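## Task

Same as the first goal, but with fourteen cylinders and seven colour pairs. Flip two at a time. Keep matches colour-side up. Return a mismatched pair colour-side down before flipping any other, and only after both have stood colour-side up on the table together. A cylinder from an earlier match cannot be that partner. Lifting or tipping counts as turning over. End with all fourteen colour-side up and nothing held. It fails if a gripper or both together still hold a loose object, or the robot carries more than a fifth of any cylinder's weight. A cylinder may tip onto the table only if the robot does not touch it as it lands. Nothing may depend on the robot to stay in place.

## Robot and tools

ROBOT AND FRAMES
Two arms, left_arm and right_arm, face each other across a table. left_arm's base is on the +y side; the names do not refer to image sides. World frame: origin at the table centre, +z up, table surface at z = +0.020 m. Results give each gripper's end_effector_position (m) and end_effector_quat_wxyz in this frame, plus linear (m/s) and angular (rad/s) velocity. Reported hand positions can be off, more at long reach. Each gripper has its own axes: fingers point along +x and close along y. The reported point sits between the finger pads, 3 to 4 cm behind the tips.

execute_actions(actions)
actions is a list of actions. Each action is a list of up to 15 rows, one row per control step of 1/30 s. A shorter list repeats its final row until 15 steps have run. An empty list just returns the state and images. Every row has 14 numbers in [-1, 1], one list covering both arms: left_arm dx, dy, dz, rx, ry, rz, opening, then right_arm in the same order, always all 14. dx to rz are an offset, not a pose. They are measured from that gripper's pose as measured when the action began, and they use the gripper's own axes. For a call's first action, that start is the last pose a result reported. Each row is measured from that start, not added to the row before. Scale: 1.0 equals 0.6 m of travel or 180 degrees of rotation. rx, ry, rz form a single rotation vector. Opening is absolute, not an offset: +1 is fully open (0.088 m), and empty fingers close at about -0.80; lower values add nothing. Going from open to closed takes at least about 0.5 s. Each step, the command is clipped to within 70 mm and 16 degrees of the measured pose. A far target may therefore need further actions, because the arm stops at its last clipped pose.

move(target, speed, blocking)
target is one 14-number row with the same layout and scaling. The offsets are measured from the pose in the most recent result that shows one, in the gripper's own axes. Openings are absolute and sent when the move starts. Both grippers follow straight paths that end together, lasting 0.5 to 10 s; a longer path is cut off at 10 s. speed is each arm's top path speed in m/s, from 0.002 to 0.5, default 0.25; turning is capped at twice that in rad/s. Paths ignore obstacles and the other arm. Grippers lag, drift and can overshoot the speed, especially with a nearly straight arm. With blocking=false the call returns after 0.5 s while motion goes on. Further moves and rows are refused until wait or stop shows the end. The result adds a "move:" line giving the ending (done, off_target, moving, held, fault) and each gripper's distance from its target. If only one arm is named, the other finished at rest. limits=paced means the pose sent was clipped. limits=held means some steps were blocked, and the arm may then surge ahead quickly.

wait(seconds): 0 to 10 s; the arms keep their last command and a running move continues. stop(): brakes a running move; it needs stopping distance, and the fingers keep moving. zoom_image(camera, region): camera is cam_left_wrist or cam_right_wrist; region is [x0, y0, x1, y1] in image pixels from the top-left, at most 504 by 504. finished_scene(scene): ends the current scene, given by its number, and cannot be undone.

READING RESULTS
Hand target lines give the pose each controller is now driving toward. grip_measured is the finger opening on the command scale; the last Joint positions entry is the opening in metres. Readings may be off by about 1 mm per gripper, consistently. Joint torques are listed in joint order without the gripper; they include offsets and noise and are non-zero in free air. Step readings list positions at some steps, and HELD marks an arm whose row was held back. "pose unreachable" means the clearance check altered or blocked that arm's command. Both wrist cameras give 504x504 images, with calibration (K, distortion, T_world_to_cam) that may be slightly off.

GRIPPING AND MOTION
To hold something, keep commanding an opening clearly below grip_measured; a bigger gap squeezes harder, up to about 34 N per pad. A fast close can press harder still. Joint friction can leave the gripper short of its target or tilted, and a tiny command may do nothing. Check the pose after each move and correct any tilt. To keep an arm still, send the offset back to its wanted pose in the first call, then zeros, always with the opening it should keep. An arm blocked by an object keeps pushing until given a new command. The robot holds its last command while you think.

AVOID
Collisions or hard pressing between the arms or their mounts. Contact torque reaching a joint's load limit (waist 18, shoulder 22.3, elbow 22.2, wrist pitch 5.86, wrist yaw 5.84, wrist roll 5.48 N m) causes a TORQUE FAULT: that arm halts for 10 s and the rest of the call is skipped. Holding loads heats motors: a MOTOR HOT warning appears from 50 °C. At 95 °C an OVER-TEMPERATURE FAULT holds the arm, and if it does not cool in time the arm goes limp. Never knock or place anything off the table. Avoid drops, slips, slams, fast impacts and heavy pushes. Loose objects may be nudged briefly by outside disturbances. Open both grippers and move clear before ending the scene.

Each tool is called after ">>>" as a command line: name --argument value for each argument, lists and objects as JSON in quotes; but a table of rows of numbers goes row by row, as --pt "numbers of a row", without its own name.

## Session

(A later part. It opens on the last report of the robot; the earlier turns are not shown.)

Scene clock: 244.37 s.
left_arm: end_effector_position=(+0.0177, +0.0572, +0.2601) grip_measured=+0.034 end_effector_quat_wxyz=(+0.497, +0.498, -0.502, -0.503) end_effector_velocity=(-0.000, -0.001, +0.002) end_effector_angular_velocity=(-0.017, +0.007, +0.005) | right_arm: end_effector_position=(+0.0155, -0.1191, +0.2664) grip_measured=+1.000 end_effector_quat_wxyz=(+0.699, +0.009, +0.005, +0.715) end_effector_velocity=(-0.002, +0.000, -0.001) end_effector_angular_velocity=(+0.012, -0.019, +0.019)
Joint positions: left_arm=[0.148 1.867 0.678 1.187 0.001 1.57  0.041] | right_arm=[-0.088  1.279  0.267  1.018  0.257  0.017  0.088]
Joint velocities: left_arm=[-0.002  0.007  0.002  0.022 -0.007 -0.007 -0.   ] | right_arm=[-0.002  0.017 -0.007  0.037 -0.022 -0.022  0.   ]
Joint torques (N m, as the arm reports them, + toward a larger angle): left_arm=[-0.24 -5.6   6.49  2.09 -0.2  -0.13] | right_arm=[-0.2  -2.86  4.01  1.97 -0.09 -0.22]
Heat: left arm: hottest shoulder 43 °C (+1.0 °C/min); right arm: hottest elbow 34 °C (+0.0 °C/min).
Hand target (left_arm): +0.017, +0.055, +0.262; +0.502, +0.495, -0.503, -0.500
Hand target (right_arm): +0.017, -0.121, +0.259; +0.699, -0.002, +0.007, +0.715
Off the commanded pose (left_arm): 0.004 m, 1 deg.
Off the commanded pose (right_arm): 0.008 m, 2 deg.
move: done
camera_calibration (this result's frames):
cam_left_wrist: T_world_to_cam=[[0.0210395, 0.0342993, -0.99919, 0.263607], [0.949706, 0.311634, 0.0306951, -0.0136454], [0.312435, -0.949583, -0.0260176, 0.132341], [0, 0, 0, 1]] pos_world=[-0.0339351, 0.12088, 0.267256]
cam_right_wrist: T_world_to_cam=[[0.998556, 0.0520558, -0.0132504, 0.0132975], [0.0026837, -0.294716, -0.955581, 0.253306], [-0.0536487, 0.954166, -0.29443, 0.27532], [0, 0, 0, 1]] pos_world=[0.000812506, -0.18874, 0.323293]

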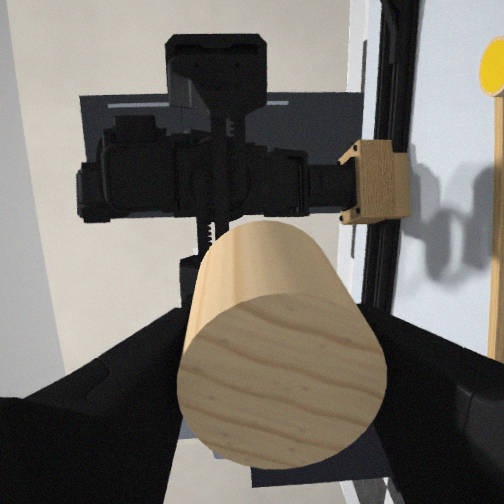

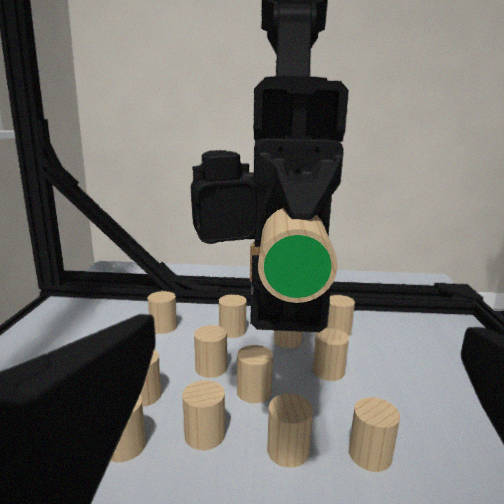

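>>> move --target '[0.108,0.005,0,0,0,0,-0.3,0.098,-0.002,-0.005,-0.006,0,-0.006,1]' --speed 0.1

>>> move --target '[0,0,0,0,0,0,-0.3,0,0,0,0,0,0,-0.3]'

>>> move --target '[0,0,0,0,0,0,1,0,0,0,0,0,0,-0.3]'

>>> move --target '[-0.1,0.008,0,0,0,0.004,1,-0.1,0,0,0,0,0,-0.3]' --speed 0.15

>>> move --target '[0,0,0,0,0,0,1,0,0,-0.22,0,0.506,0,-0.3]' --speed 0.3

Scene clock: 249.20 s.
left_arm: end_effector_position=(+0.0170, -0.0049, +0.2619) grip_measured=+0.033 end_effector_quat_wxyz=(+0.496, +0.499, -0.501, -0.504) end_effector_velocity=(+0.002, -0.002, -0.002) end_effector_angular_velocity=(+0.008, +0.022, +0.020) | right_arm: end_effector_position=(+0.0154, -0.0636, +0.2633) grip_measured=+1.000 end_effector_quat_wxyz=(+0.706, +0.004, +0.000, +0.708) end_effector_velocity=(-0.000, +0.001, +0.002) end_effector_angular_velocity=(+0.007, -0.020, +0.005)
Joint positions: left_arm=[0.148 2.028 0.955 1.068 0.001 1.57  0.041] | right_arm=[-0.138  1.545  0.453  1.097  0.226  0.005  0.088]
Joint velocities: left_arm=[-0.002  0.007  0.007 -0.007 -0.022 -0.022  0.   ] | right_arm=[-0.002  0.002  0.002  0.007 -0.007 -0.022  0.   ]
Joint torques (N m, as the arm reports them, + toward a larger angle): left_arm=[ 0.04 -7.06  6.98  1.65  0.02 -0.01] | right_arm=[-0.22 -4.55  6.75  2.02 -0.09 -0.19]
Heat: left arm: hottest shoulder 43 °C (+1.0 °C/min); right arm: hottest elbow 34 °C (+0.0 °C/min).
Hand target (left_arm): +0.017, -0.008, +0.263; +0.497, +0.498, -0.502, -0.503
Hand target (right_arm): +0.015, -0.060, +0.264; +0.706, +0.002, -0.002, +0.708
Off the commanded pose (left_arm): 0.003 m, 0 deg.
Off the commanded pose (right_arm): 0.003 m, 0 deg.
move: done
camera_calibration (this result's frames):
cam_left_wrist: T_world_to_cam=[[0.021074, 0.0381106, -0.999051, 0.267515], [0.949705, 0.311515, 0.0319163, 0.00595015], [0.312436, -0.949477, -0.029629, 0.0746171], [0, 0, 0, 1]] pos_world=[-0.0346015, 0.0587985, 0.269282]
cam_right_wrist: T_world_to_cam=[[0.99947, 0.0325466, -0.000567517, 0.00595719], [0.00909814, -0.296048, -0.95513, 0.266434], [-0.0312542, 0.954618, -0.296188, 0.221549], [0, 0, 0, 1]] pos_world=[-0.00145374, -0.132811, 0.320102]

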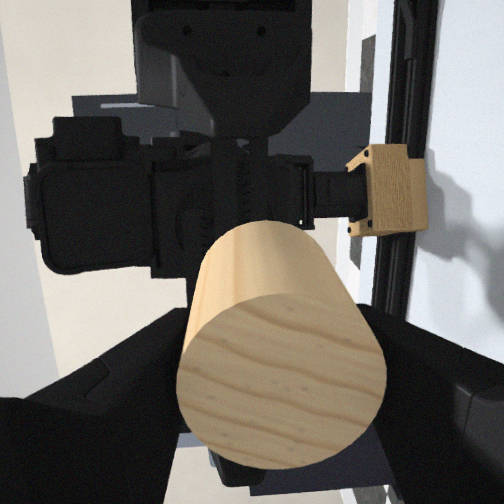

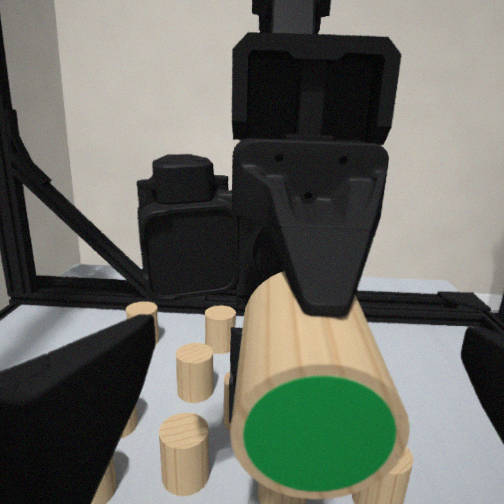

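Scene clock: 249.70 s.
left_arm: end_effector_position=(+0.0169, -0.0049, +0.2616) grip_measured=+0.033 end_effector_quat_wxyz=(+0.496, +0.499, -0.501, -0.504) end_effector_velocity=(+0.002, +0.001, -0.001) end_effector_angular_velocity=(+0.007, -0.007, +0.010) | right_arm: end_effector_position=(+0.0156, -0.0636, +0.2633) grip_measured=+0.022 end_effector_quat_wxyz=(+0.706, +0.004, +0.000, +0.708) end_effector_velocity=(+0.000, -0.001, -0.002) end_effector_angular_velocity=(-0.007, -0.009, -0.005)
Joint positions: left_arm=[0.148 2.029 0.955 1.067 0.001 1.57  0.041] | right_arm=[-0.139  1.545  0.453  1.097  0.227  0.005  0.04 ]
Joint velocities: left_arm=[ 0.002 -0.002 -0.002 -0.007 -0.007  0.007 -0.   ] | right_arm=[ 0.002 -0.002 -0.002 -0.007  0.007 -0.007 -0.   ]
Joint torques (N m, as the arm reports them, + toward a larger angle): left_arm=[-0.09 -7.67  5.73  1.76 -0.04 -0.03] | right_arm=[ 0.09 -5.68  5.31  1.81 -0.01  0.  ]
Heat: left arm: hottest shoulder 43 °C (+1.0 °C/min); right arm: hottest elbow 34 °C (+0.0 °C/min).
Hand target (left_arm): +0.017, -0.005, +0.262; +0.496, +0.499, -0.501, -0.504
Hand target (right_arm): +0.015, -0.064, +0.263; +0.706, +0.004, +0.000, +0.708
Off the commanded pose (left_arm): 0.000 m, 0 deg.
Off the commanded pose (right_arm): 0.000 m, 0 deg.
move: done
camera_calibration (this result's frames):
cam_left_wrist: T_world_to_cam=[[0.0210929, 0.0388647, -0.999022, 0.267237], [0.949824, 0.311128, 0.0321579, 0.00595192], [0.312074, -0.949573, -0.030352, 0.0748052], [0, 0, 0, 1]] pos_world=[-0.0346348, 0.0587951, 0.269055]
cam_right_wrist: T_world_to_cam=[[0.999495, 0.0317841, -0.000569233, 0.00570164], [0.00887064, -0.296056, -0.95513, 0.266442], [-0.0305264, 0.954642, -0.296188, 0.221525], [0, 0, 0, 1]] pos_world=[-0.00129991, -0.132776, 0.320102]

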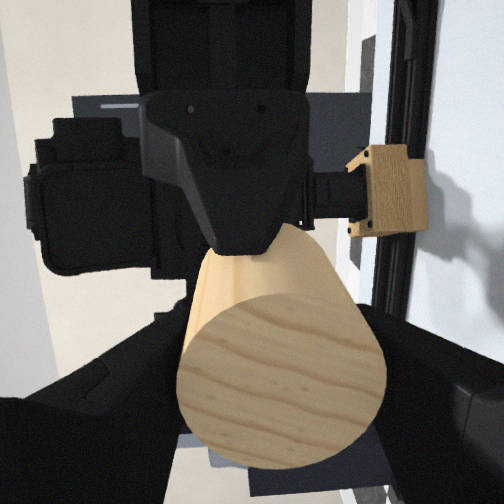

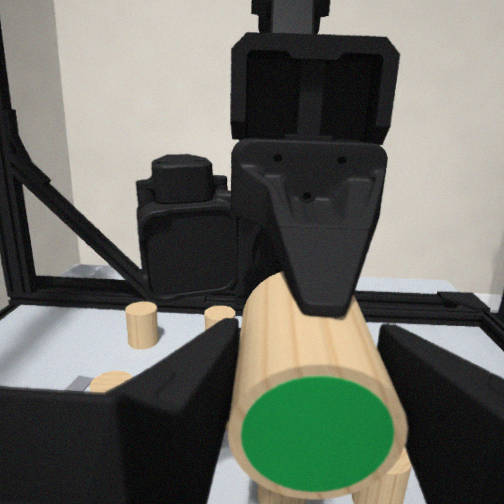

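Scene clock: 250.40 s.
left_arm: end_effector_position=(+0.0169, -0.0049, +0.2616) grip_measured=+1.000 end_effector_quat_wxyz=(+0.496, +0.499, -0.501, -0.504) end_effector_velocity=(-0.002, +0.002, -0.001) end_effector_angular_velocity=(+0.007, -0.007, -0.010) | right_arm: end_effector_position=(+0.0156, -0.0636, +0.2633) grip_measured=+0.022 end_effector_quat_wxyz=(+0.706, +0.004, +0.000, +0.708) end_effector_velocity=(+0.002, -0.000, -0.005) end_effector_angular_velocity=(-0.021, -0.012, -0.000)
Joint positions: left_arm=[0.148 2.029 0.955 1.067 0.001 1.57  0.088] | right_arm=[-0.139  1.545  0.453  1.097  0.227  0.005  0.04 ]
Joint velocities: left_arm=[-0.002 -0.007 -0.007 -0.007  0.007  0.007  0.   ] | right_arm=[-0.007 -0.002 -0.002 -0.022 -0.007 -0.007  0.   ]
Joint torques (N m, as the arm reports them, + toward a larger angle): left_arm=[ 0.01 -7.72  5.71  1.75  0.01 -0.05] | right_arm=[ 0.06 -5.69  5.34  1.82  0.01  0.  ]
Heat: left arm: hottest shoulder 43 °C (+0.0 °C/min); right arm: hottest elbow 34 °C (+0.0 °C/min).
Hand target (left_arm): +0.017, -0.005, +0.262; +0.496, +0.499, -0.501, -0.504
Hand target (right_arm): +0.016, -0.064, +0.263; +0.706, +0.004, +0.000, +0.708
Off the commanded pose (left_arm): 0.000 m, 0 deg.
Off the commanded pose (right_arm): 0.000 m, 0 deg.
move: done
camera_calibration (this result's frames):
cam_left_wrist: T_world_to_cam=[[0.0210929, 0.0388647, -0.999022, 0.267237], [0.949824, 0.311128, 0.0321579, 0.00595192], [0.312074, -0.949573, -0.030352, 0.0748052], [0, 0, 0, 1]] pos_world=[-0.0346348, 0.0587951, 0.269055]
cam_right_wrist: T_world_to_cam=[[0.999495, 0.0317841, -0.000569233, 0.00570164], [0.00887064, -0.296056, -0.95513, 0.266442], [-0.0305264, 0.954642, -0.296188, 0.221525], [0, 0, 0, 1]] pos_world=[-0.00129991, -0.132776, 0.320102]

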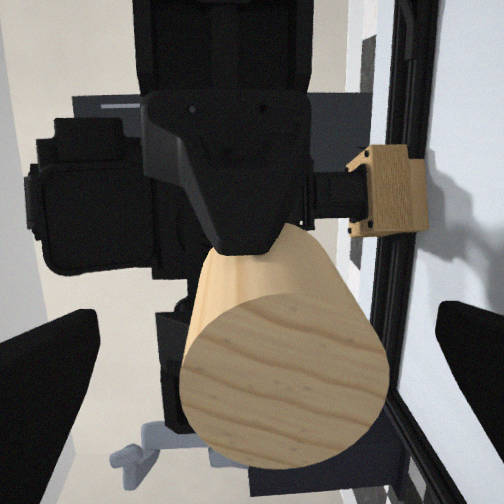

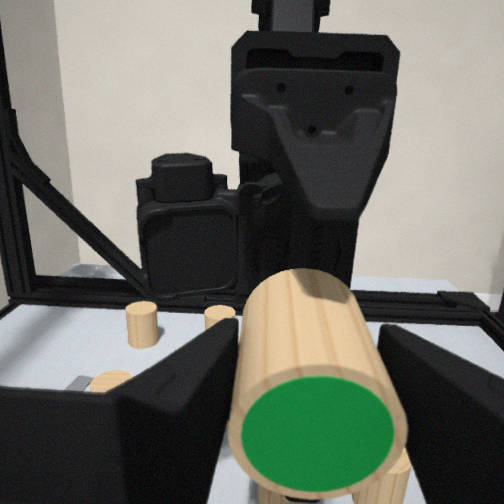

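Scene clock: 251.30 s.
left_arm: end_effector_position=(+0.0174, +0.0529, +0.2629) grip_measured=+1.000 end_effector_quat_wxyz=(+0.497, +0.498, -0.501, -0.504) end_effector_velocity=(+0.002, +0.003, +0.003) end_effector_angular_velocity=(-0.007, -0.007, +0.020) | right_arm: end_effector_position=(+0.0154, -0.1205, +0.2653) grip_measured=+0.022 end_effector_quat_wxyz=(+0.706, +0.006, -0.001, +0.708) end_effector_velocity=(-0.001, -0.003, -0.004) end_effector_angular_velocity=(-0.016, +0.002, +0.010)
Joint positions: left_arm=[0.148 1.867 0.699 1.164 0.001 1.57  0.088] | right_arm=[-0.071  1.287  0.261  1.035  0.294  0.005  0.04 ]
Joint velocities: left_arm=[-0.002 -0.012 -0.012  0.007 -0.022  0.007  0.   ] | right_arm=[ 0.002 -0.017 -0.012 -0.022 -0.007  0.007 -0.   ]
Joint torques (N m, as the arm reports them, + toward a larger angle): left_arm=[-0.01 -7.73  4.73  2.   -0.02 -0.04] | right_arm=[ 0.21 -4.77  4.17  1.74  0.08 -0.01]
Heat: left arm: hottest shoulder 43 °C (+0.0 °C/min); right arm: hottest elbow 34 °C (+0.0 °C/min).
Hand target (left_arm): +0.017, +0.055, +0.267; +0.499, +0.496, -0.504, -0.501
Hand target (right_arm): +0.016, -0.123, +0.263; +0.706, +0.004, +0.001, +0.708
Off the commanded pose (left_arm): 0.004 m, 1 deg.
Off the commanded pose (right_arm): 0.004 m, 0 deg.
move: done
camera_calibration (this result's frames):
cam_left_wrist: T_world_to_cam=[[0.0210694, 0.036197, -0.999123, 0.266436], [0.949824, 0.311213, 0.0313047, -0.0123451], [0.312073, -0.949651, -0.0278237, 0.128934], [0, 0, 0, 1]] pos_world=[-0.0341247, 0.11664, 0.270176]
cam_right_wrist: T_world_to_cam=[[0.999468, 0.0325544, -0.00216347, 0.00815976], [0.00742719, -0.291592, -0.956514, 0.252409], [-0.0317696, 0.955989, -0.291679, 0.275401], [0, 0, 0, 1]] pos_world=[-0.00128071, -0.189946, 0.32178]

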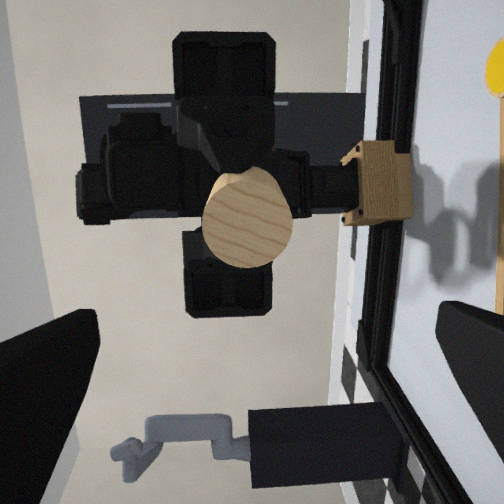

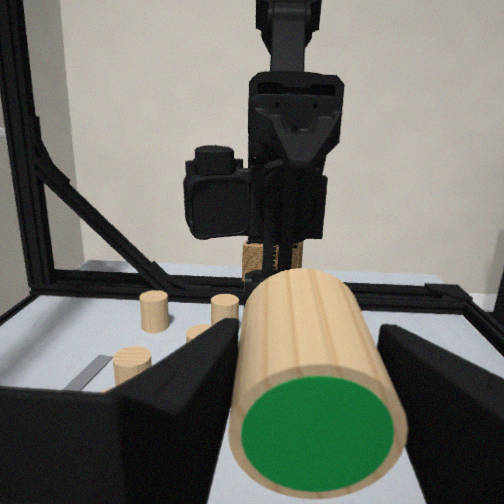

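Scene clock: 254.40 s.
left_arm: end_effector_position=(+0.0174, +0.0529, +0.2629) grip_measured=+1.000 end_effector_quat_wxyz=(+0.497, +0.498, -0.501, -0.504) end_effector_velocity=(+0.002, +0.001, -0.005) end_effector_angular_velocity=(+0.022, +0.007, +0.010) | right_arm: end_effector_position=(+0.0155, -0.1212, +0.1345) grip_measured=+0.021 end_effector_quat_wxyz=(+0.503, -0.500, +0.501, +0.496) end_effector_velocity=(-0.000, -0.000, +0.004) end_effector_angular_velocity=(-0.018, +0.004, +0.020)
Joint positions: left_arm=[0.148 1.867 0.699 1.164 0.001 1.57  0.088] | right_arm=[-0.198  1.886  1.296 -0.984  0.004  0.178  0.04 ]
Joint velocities: left_arm=[ 0.002 -0.002 -0.002 -0.022 -0.007 -0.007  0.   ] | right_arm=[-0.002  0.007  0.027 -0.037 -0.007 -0.022 -0.   ]
Joint torques (N m, as the arm reports them, + toward a larger angle): left_arm=[-0.06 -6.41  5.28  1.75  0.03 -0.04] | right_arm=[-0.22 -6.92  6.7  -0.07 -0.09 -0.2 ]
Heat: left arm: hottest shoulder 43 °C (+0.0 °C/min); right arm: hottest elbow 34 °C (+0.0 °C/min).
Hand target (left_arm): +0.017, +0.053, +0.263; +0.497, +0.498, -0.501, -0.504
Hand target (right_arm): +0.016, -0.119, +0.133; +0.499, -0.502, +0.503, +0.496
Off the commanded pose (left_arm): 0.000 m, 0 deg.
Off the commanded pose (right_arm): 0.003 m, 1 deg.
move: done
camera_calibration (this result's frames):
cam_left_wrist: T_world_to_cam=[[0.0210694, 0.036197, -0.999123, 0.266436], [0.949824, 0.311213, 0.0313047, -0.0123451], [0.312073, -0.949651, -0.0278237, 0.128934], [0, 0, 0, 1]] pos_world=[-0.0341247, 0.11664, 0.270176]
cam_right_wrist: T_world_to_cam=[[0.999702, -0.00294857, -0.0242318, 0.0065085], [0.00452458, -0.953094, 0.302639, -0.122365], [-0.0239876, -0.302659, -0.952797, 0.174181], [0, 0, 0, 1]] pos_world=[-0.00177473, -0.0638892, 0.20315]

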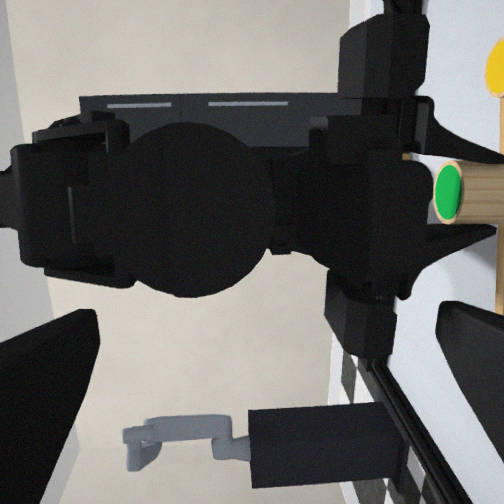

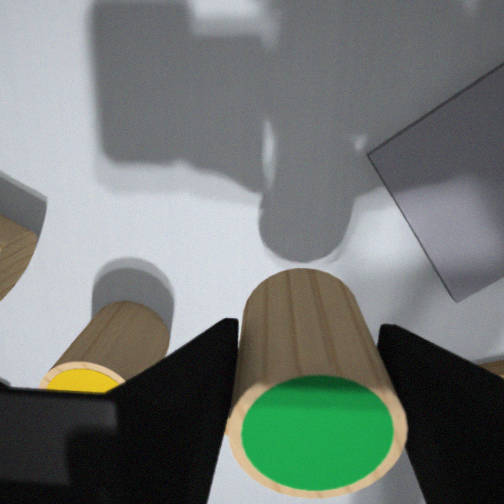

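>>> move --target '[0,0,0,0,0,0,1,0.096,0,0,0,0,0,-0.3]' --speed 0.06

>>> move --target '[0,0,0,0,0,0,1,0,0,0,0,0,0,0.6]'

>>> wait --seconds 1.5

>>> move --target '[0,0,0,0,0,0,1,0,0,0,0,0,0,-0.3]'

>>> move --target '[0,0,0,0,0,0,1,-0.09,0,0,0,0,0,-0.3]' --speed 0.15

>>> move --target '[0,0,0,0,0,0,1,-0.215,-0.002,0,0,-0.498,0,-0.3]' --speed 0.3

>>> move --target '[0.102,0,0,0,0,0,1,0.1,0,0.002,-0.004,0,0,-0.3]' --speed 0.1

Scene clock: 258.67 s.
left_arm: end_effector_position=(+0.0174, +0.0529, +0.2629) grip_measured=+1.000 end_effector_quat_wxyz=(+0.497, +0.498, -0.501, -0.504) end_effector_velocity=(+0.000, +0.001, +0.001) end_effector_angular_velocity=(+0.003, +0.022, -0.005) | right_arm: end_effector_position=(+0.0149, -0.1177, +0.0846) grip_measured=+0.021 end_effector_quat_wxyz=(+0.506, -0.494, +0.497, +0.502) end_effector_velocity=(-0.002, -0.004, -0.001) end_effector_angular_velocity=(-0.016, +0.019, +0.005)
Joint positions: left_arm=[0.148 1.867 0.699 1.164 0.001 1.57  0.088] | right_arm=[-0.198  1.966  1.188 -0.778  0.004  0.178  0.04 ]
Joint velocities: left_arm=[ 0.002 -0.007 -0.002 -0.007  0.007 -0.022  0.   ] | right_arm=[-0.002 -0.002 -0.007 -0.007 -0.022 -0.007 -0.   ]
Joint torques (N m, as the arm reports them, + toward a larger angle): left_arm=[-0.09 -6.41  5.41  1.73 -0.01 -0.04] | right_arm=[ 0.01 -7.02  3.44  0.69  0.01 -0.03]
Heat: left arm: hottest shoulder 43 °C (-1.0 °C/min); right arm: hottest shoulder 34 °C (+0.0 °C/min).
Hand target (left_arm): +0.017, +0.053, +0.263; +0.497, +0.498, -0.501, -0.504
Hand target (right_arm): +0.016, -0.122, +0.077; +0.503, -0.500, +0.501, +0.496
Off the commanded pose (left_arm): 0.000 m, 0 deg.
Off the commanded pose (right_arm): 0.009 m, 1 deg.
move: off_target (right_arm)
camera_calibration (this result's frames):
cam_left_wrist: T_world_to_cam=[[0.0210694, 0.036197, -0.999123, 0.266436], [0.949824, 0.311213, 0.0313047, -0.0123451], [0.312073, -0.949651, -0.0278237, 0.128934], [0, 0, 0, 1]] pos_world=[-0.0341247, 0.11664, 0.270176]
cam_right_wrist: T_world_to_cam=[[0.999621, -0.00209126, -0.0274434, 0.00628495], [0.00581954, -0.958505, 0.285016, -0.103092], [-0.0269007, -0.285068, -0.95813, 0.130245], [0, 0, 0, 1]] pos_world=[-0.00217894, -0.0616725, 0.154347]

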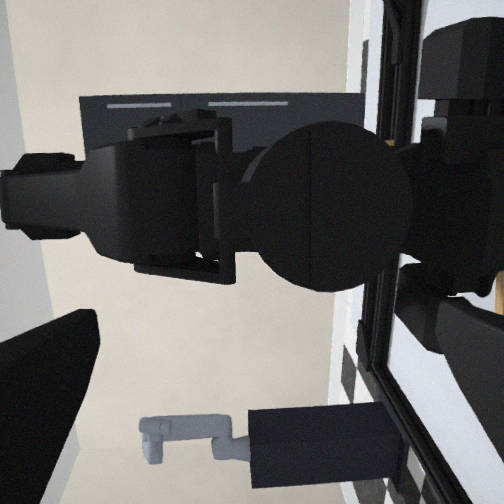

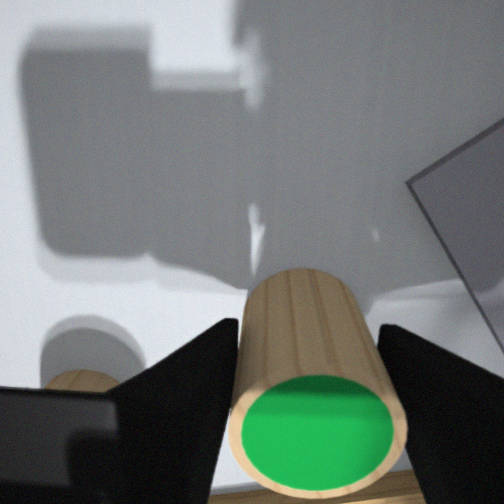

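Scene clock: 259.33 s.
left_arm: end_effector_position=(+0.0174, +0.0529, +0.2627) grip_measured=+1.000 end_effector_quat_wxyz=(+0.497, +0.498, -0.501, -0.504) end_effector_velocity=(+0.002, +0.001, -0.005) end_effector_angular_velocity=(+0.022, -0.008, +0.010) | right_arm: end_effector_position=(+0.0148, -0.1174, +0.0846) grip_measured=+0.598 end_effector_quat_wxyz=(+0.506, -0.494, +0.497, +0.502) end_effector_velocity=(+0.002, -0.005, +0.000) end_effector_angular_velocity=(-0.023, +0.004, -0.015)
Joint positions: left_arm=[0.148 1.867 0.699 1.164 0.001 1.57  0.088] | right_arm=[-0.198  1.966  1.188 -0.776  0.004  0.178  0.068]
Joint velocities: left_arm=[ 0.002 -0.002 -0.002 -0.022 -0.007  0.007  0.   ] | right_arm=[-0.007 -0.002 -0.002 -0.022 -0.007  0.007  0.   ]
Joint torques (N m, as the arm reports them, + toward a larger angle): left_arm=[-0.08 -6.37  5.31  1.77 -0.01 -0.04] | right_arm=[ 0.04 -8.62  4.88  0.04  0.   -0.02]
Heat: left arm: hottest shoulder 43 °C (+0.0 °C/min); right arm: hottest shoulder 34 °C (+0.0 °C/min).
Hand target (left_arm): +0.017, +0.053, +0.263; +0.497, +0.498, -0.501, -0.504
Hand target (right_arm): +0.015, -0.118, +0.085; +0.506, -0.494, +0.497, +0.502
Off the commanded pose (left_arm): 0.000 m, 0 deg.
Off the commanded pose (right_arm): 0.000 m, 0 deg.
move: done
camera_calibration (this result's frames):
cam_left_wrist: T_world_to_cam=[[0.0210728, 0.0365781, -0.999109, 0.266242], [0.949824, 0.311201, 0.0314266, -0.0123651], [0.312073, -0.94964, -0.0281849, 0.129005], [0, 0, 0, 1]] pos_world=[-0.0341249, 0.116618, 0.270029]
cam_right_wrist: T_world_to_cam=[[0.999604, -0.00204509, -0.0280807, 0.00645828], [0.00600593, -0.958914, 0.283633, -0.102722], [-0.0275071, -0.283689, -0.958522, 0.130542], [0, 0, 0, 1]] pos_world=[-0.00224796, -0.0614548, 0.154443]

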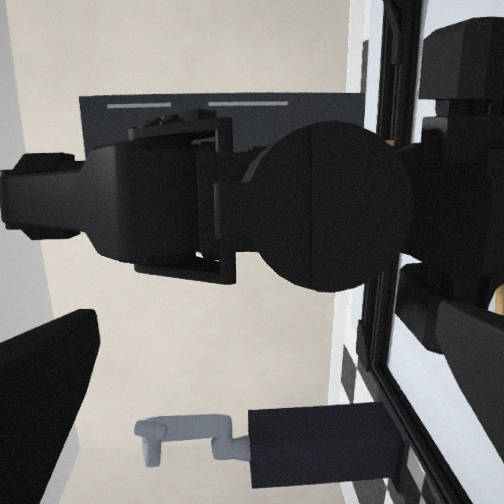

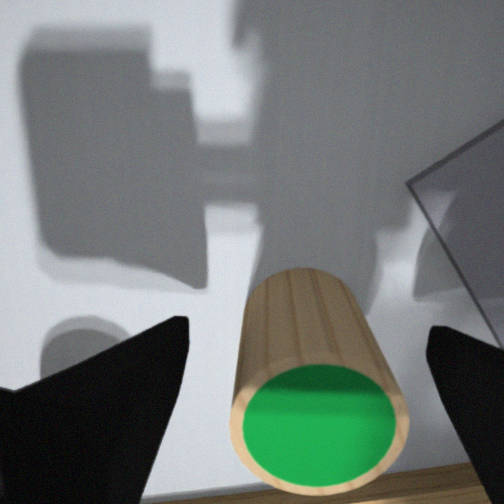

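Scene clock: 260.83 s.
left_arm: end_effector_position=(+0.0174, +0.0529, +0.2627) grip_measured=+1.000 end_effector_quat_wxyz=(+0.497, +0.498, -0.501, -0.504) end_effector_velocity=(-0.002, +0.001, +0.002) end_effector_angular_velocity=(-0.007, +0.022, +0.000) | right_arm: end_effector_position=(+0.0148, -0.1174, +0.0846) grip_measured=+0.600 end_effector_quat_wxyz=(+0.506, -0.494, +0.497, +0.502) end_effector_velocity=(-0.002, -0.003, +0.000) end_effector_angular_velocity=(-0.011, +0.020, +0.005)
Joint positions: left_arm=[0.148 1.867 0.699 1.164 0.001 1.57  0.088] | right_arm=[-0.198  1.966  1.188 -0.776  0.004  0.178  0.068]
Joint velocities: left_arm=[-0.007 -0.002 -0.002  0.007 -0.007 -0.022  0.   ] | right_arm=[-0.002 -0.002 -0.002 -0.007 -0.022 -0.007 -0.   ]
Joint torques (N m, as the arm reports them, + toward a larger angle): left_arm=[-0.04 -6.42  5.27  1.77  0.   -0.05] | right_arm=[ 0.09 -8.58  4.88  0.04  0.01 -0.03]
Heat: left arm: hottest shoulder 43 °C (+0.0 °C/min); right arm: hottest shoulder 34 °C (+0.0 °C/min).
Hand target (left_arm): +0.017, +0.053, +0.263; +0.497, +0.498, -0.501, -0.504
Hand target (right_arm): +0.015, -0.118, +0.085; +0.506, -0.494, +0.497, +0.502
Off the commanded pose (left_arm): 0.000 m, 0 deg.
Off the commanded pose (right_arm): 0.000 m, 0 deg.
wait: 1.50 s; at rest by 0.17 s
camera_calibration (this result's frames):
cam_left_wrist: T_world_to_cam=[[0.0210728, 0.0365781, -0.999109, 0.266242], [0.949824, 0.311201, 0.0314266, -0.0123651], [0.312073, -0.94964, -0.0281849, 0.129005], [0, 0, 0, 1]] pos_world=[-0.0341249, 0.116618, 0.270029]
cam_right_wrist: T_world_to_cam=[[0.999604, -0.00204509, -0.0280807, 0.00645828], [0.00600593, -0.958914, 0.283633, -0.102722], [-0.0275071, -0.283689, -0.958522, 0.130542], [0, 0, 0, 1]] pos_world=[-0.00224796, -0.0614548, 0.154443]

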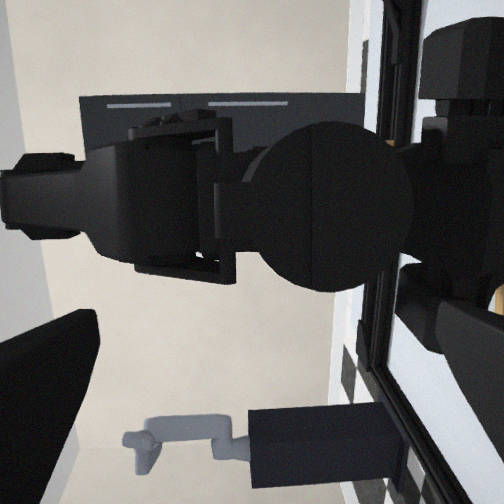

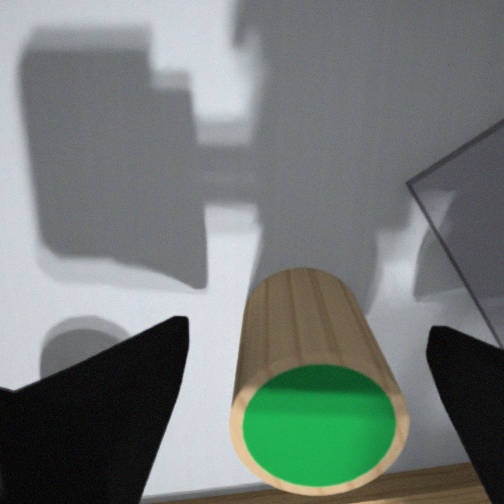

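Scene clock: 261.33 s.
left_arm: end_effector_position=(+0.0174, +0.0529, +0.2627) grip_measured=+1.000 end_effector_quat_wxyz=(+0.497, +0.498, -0.501, -0.504) end_effector_velocity=(-0.000, +0.002, -0.003) end_effector_angular_velocity=(+0.012, -0.007, +0.005) | right_arm: end_effector_position=(+0.0149, -0.1174, +0.0846) grip_measured=+0.021 end_effector_quat_wxyz=(+0.507, -0.494, +0.497, +0.502) end_effector_velocity=(+0.000, -0.002, +0.000) end_effector_angular_velocity=(-0.008, +0.006, +0.005)
Joint positions: left_arm=[0.148 1.867 0.699 1.164 0.001 1.57  0.088] | right_arm=[-0.198  1.966  1.188 -0.776  0.005  0.178  0.04 ]
Joint velocities: left_arm=[-0.002 -0.002 -0.007 -0.007 -0.007  0.007  0.   ] | right_arm=[-0.002 -0.002 -0.002 -0.007 -0.007 -0.007 -0.   ]
Joint torques (N m, as the arm reports them, + toward a larger angle): left_arm=[-0.08 -6.37  5.33  1.76 -0.03 -0.05] | right_arm=[ 0.06 -8.57  4.88  0.16 -0.03 -0.03]
Heat: left arm: hottest shoulder 43 °C (+0.0 °C/min); right arm: hottest shoulder 34 °C (+0.0 °C/min).
Hand target (left_arm): +0.017, +0.053, +0.263; +0.497, +0.498, -0.501, -0.504
Hand target (right_arm): +0.015, -0.117, +0.085; +0.506, -0.494, +0.497, +0.502
Off the commanded pose (left_arm): 0.000 m, 0 deg.
Off the commanded pose (right_arm): 0.000 m, 0 deg.
move: done
camera_calibration (this result's frames):
cam_left_wrist: T_world_to_cam=[[0.0210728, 0.0365781, -0.999109, 0.266242], [0.949824, 0.311201, 0.0314266, -0.0123651], [0.312073, -0.94964, -0.0281849, 0.129005], [0, 0, 0, 1]] pos_world=[-0.0341249, 0.116618, 0.270029]
cam_right_wrist: T_world_to_cam=[[0.999626, -0.00206478, -0.0272641, 0.00625924], [0.00576191, -0.958844, 0.283874, -0.102791], [-0.0267282, -0.283925, -0.958474, 0.130483], [0, 0, 0, 1]] pos_world=[-0.00217706, -0.0614999, 0.154415]

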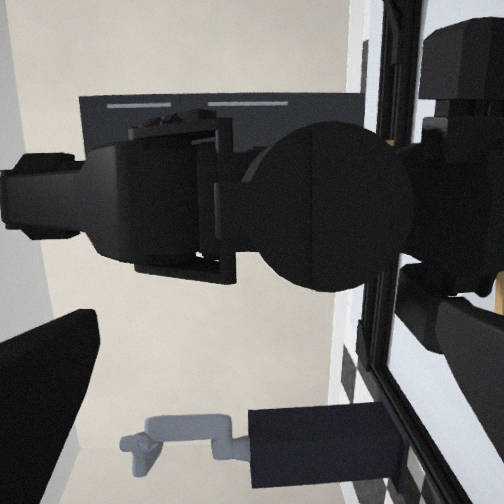

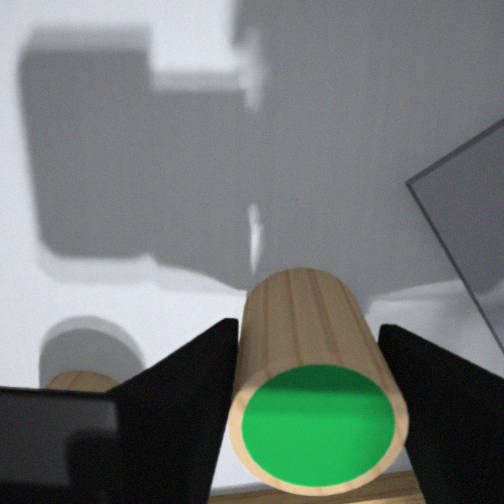

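Scene clock: 262.20 s.
left_arm: end_effector_position=(+0.0174, +0.0529, +0.2627) grip_measured=+1.000 end_effector_quat_wxyz=(+0.497, +0.498, -0.501, -0.504) end_effector_velocity=(+0.002, -0.000, +0.000) end_effector_angular_velocity=(+0.003, +0.007, +0.020) | right_arm: end_effector_position=(+0.0156, -0.1216, +0.1326) grip_measured=+0.021 end_effector_quat_wxyz=(+0.503, -0.500, +0.501, +0.497) end_effector_velocity=(-0.001, -0.001, +0.004) end_effector_angular_velocity=(-0.011, +0.020, +0.015)
Joint positions: left_arm=[0.148 1.867 0.699 1.164 0.001 1.57  0.088] | right_arm=[-0.198  1.886  1.288 -0.974  0.005  0.178  0.04 ]
Joint velocities: left_arm=[-0.002 -0.002  0.002 -0.007 -0.022 -0.007  0.   ] | right_arm=[-0.007 -0.002  0.012 -0.022 -0.022 -0.022 -0.   ]
Joint torques (N m, as the arm reports them, + toward a larger angle): left_arm=[-0.01 -6.4   5.28  1.72  0.   -0.03] | right_arm=[ 0.07 -9.4   6.7  -0.06  0.    0.  ]
Heat: left arm: hottest shoulder 43 °C (+0.0 °C/min); right arm: hottest shoulder 34 °C (+0.0 °C/min).
Hand target (left_arm): +0.017, +0.053, +0.263; +0.497, +0.498, -0.501, -0.504
Hand target (right_arm): +0.015, -0.118, +0.139; +0.507, -0.494, +0.497, +0.502
Off the commanded pose (left_arm): 0.000 m, 0 deg.
Off the commanded pose (right_arm): 0.007 m, 1 deg.
move: done
camera_calibration (this result's frames):
cam_left_wrist: T_world_to_cam=[[0.0210728, 0.0365781, -0.999109, 0.266242], [0.949824, 0.311201, 0.0314266, -0.0123651], [0.312073, -0.94964, -0.0281849, 0.129005], [0, 0, 0, 1]] pos_world=[-0.0341249, 0.116618, 0.270029]
cam_right_wrist: T_world_to_cam=[[0.999706, -0.00252842, -0.0241195, 0.00636305], [0.0048539, -0.953566, 0.301146, -0.122092], [-0.0237609, -0.301175, -0.953273, 0.172513], [0, 0, 0, 1]] pos_world=[-0.00166949, -0.0644506, 0.201373]

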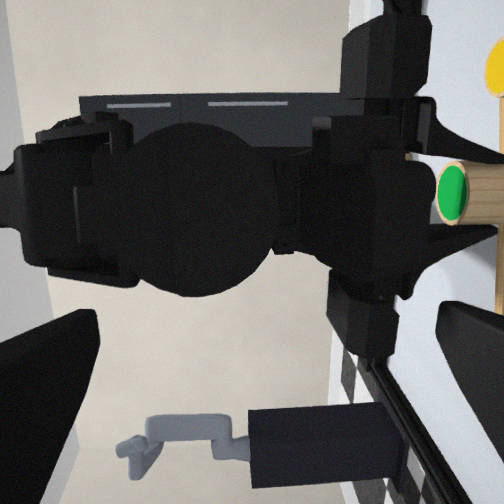

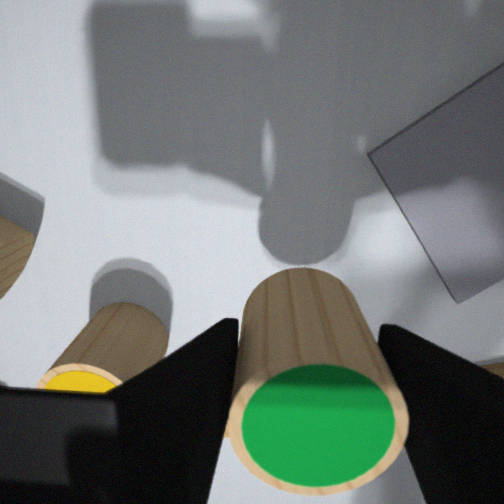

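Scene clock: 265.33 s.
left_arm: end_effector_position=(+0.0175, +0.0530, +0.2626) grip_measured=+1.000 end_effector_quat_wxyz=(+0.496, +0.498, -0.501, -0.504) end_effector_velocity=(-0.000, -0.000, -0.001) end_effector_angular_velocity=(+0.012, +0.007, +0.005) | right_arm: end_effector_position=(+0.0165, -0.1202, +0.2683) grip_measured=+0.021 end_effector_quat_wxyz=(+0.707, +0.008, +0.003, +0.707) end_effector_velocity=(-0.000, -0.000, -0.005) end_effector_angular_velocity=(-0.012, -0.011, +0.005)
Joint positions: left_arm=[0.148 1.867 0.699 1.164 0.001 1.57  0.088] | right_arm=[-0.074  1.267  0.27   1.004  0.294  0.014  0.04 ]
Joint velocities: left_arm=[-0.002 -0.007  0.002 -0.022 -0.007 -0.007  0.   ] | right_arm=[-0.002  0.012 -0.007  0.007 -0.007 -0.007 -0.   ]
Joint torques (N m, as the arm reports them, + toward a larger angle): left_arm=[-0.02 -6.46  5.27  1.74  0.01 -0.03] | right_arm=[ 0.28 -3.19  4.24  2.05  0.12 -0.21]
Heat: left arm: hottest shoulder 42 °C (-1.0 °C/min); right arm: hottest shoulder 34 °C (+0.0 °C/min).
Hand target (left_arm): +0.017, +0.053, +0.263; +0.496, +0.498, -0.501, -0.504
Hand target (right_arm): +0.017, -0.122, +0.262; +0.707, -0.001, +0.004, +0.707
Off the commanded pose (left_arm): 0.000 m, 0 deg.
Off the commanded pose (right_arm): 0.007 m, 1 deg.
move: done
camera_calibration (this result's frames):
cam_left_wrist: T_world_to_cam=[[0.0210761, 0.0369592, -0.999094, 0.266075], [0.949824, 0.311189, 0.0315485, -0.0124167], [0.312073, -0.949629, -0.0285461, 0.129169], [0, 0, 0, 1]] pos_world=[-0.0341242, 0.116693, 0.269913]
cam_right_wrist: T_world_to_cam=[[0.999518, 0.0291784, -0.0106192, 0.00895971], [-0.00157021, -0.294061, -0.955785, 0.255041], [-0.031011, 0.955341, -0.293874, 0.276612], [0, 0, 0, 1]] pos_world=[0.000023083, -0.189522, 0.325149]

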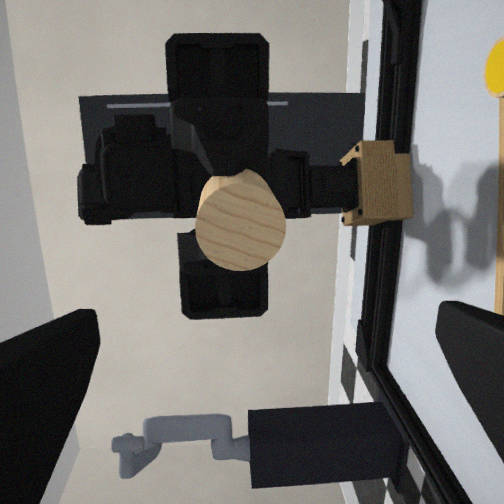

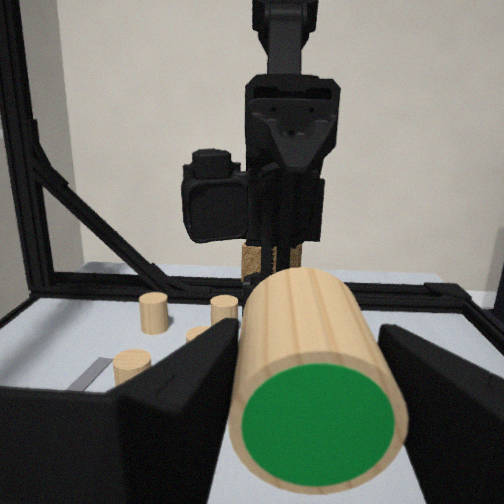

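Scene clock: 266.37 s.
left_arm: end_effector_position=(+0.0169, -0.0057, +0.2632) grip_measured=+1.000 end_effector_quat_wxyz=(+0.497, +0.498, -0.501, -0.504) end_effector_velocity=(-0.000, -0.002, -0.004) end_effector_angular_velocity=(+0.027, +0.007, +0.005) | right_arm: end_effector_position=(+0.0165, -0.0638, +0.2675) grip_measured=+0.021 end_effector_quat_wxyz=(+0.707, +0.003, +0.003, +0.707) end_effector_velocity=(+0.001, +0.002, -0.002) end_effector_angular_velocity=(-0.002, +0.007, -0.000)
Joint positions: left_arm=[0.148 2.028 0.959 1.065 0.001 1.57  0.088] | right_arm=[-0.14   1.52   0.461  1.059  0.228  0.008  0.04 ]
Joint velocities: left_arm=[-0.002  0.002  0.012 -0.037 -0.007 -0.007  0.   ] | right_arm=[-0.007  0.012  0.002  0.007 -0.007  0.007 -0.   ]
Joint torques (N m, as the arm reports them, + toward a larger angle): left_arm=[ 0.02 -6.8   6.72  1.57  0.03 -0.03] | right_arm=[ 0.05 -5.    6.85  2.05 -0.09 -0.2 ]
Heat: left arm: hottest shoulder 42 °C (-1.0 °C/min); right arm: hottest shoulder 34 °C (+0.0 °C/min).
Hand target (left_arm): +0.017, -0.008, +0.262; +0.496, +0.498, -0.501, -0.504
Hand target (right_arm): +0.016, -0.060, +0.270; +0.707, +0.003, -0.001, +0.707
Off the commanded pose (left_arm): 0.003 m, 0 deg.
Off the commanded pose (right_arm): 0.004 m, 0 deg.
move: done
camera_calibration (this result's frames):
cam_left_wrist: T_world_to_cam=[[0.021066, 0.0358159, -0.999136, 0.268876], [0.949825, 0.311225, 0.0311828, 0.00639644], [0.312073, -0.949661, -0.0274625, 0.0733853], [0, 0, 0, 1]] pos_world=[-0.0346412, 0.0580704, 0.270459]
cam_right_wrist: T_world_to_cam=[[0.999584, 0.0287322, -0.0026452, 0.00517594], [0.00611936, -0.300692, -0.953702, 0.269792], [-0.0281973, 0.953288, -0.300743, 0.224101], [0, 0, 0, 1]] pos_world=[-0.000505684, -0.132658, 0.324711]

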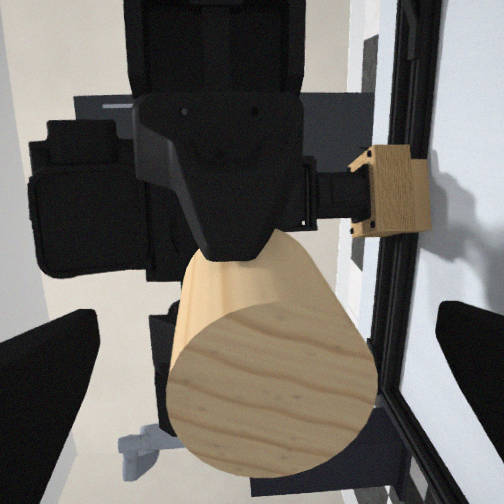

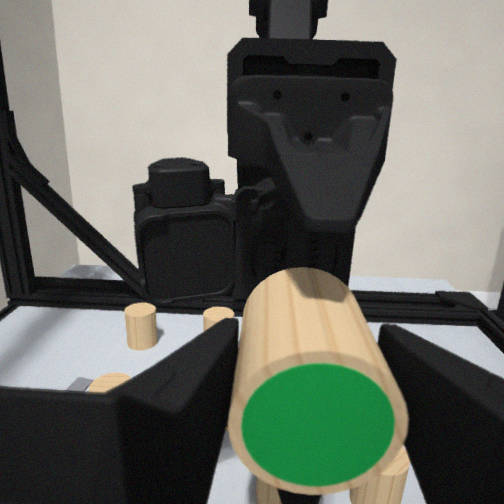

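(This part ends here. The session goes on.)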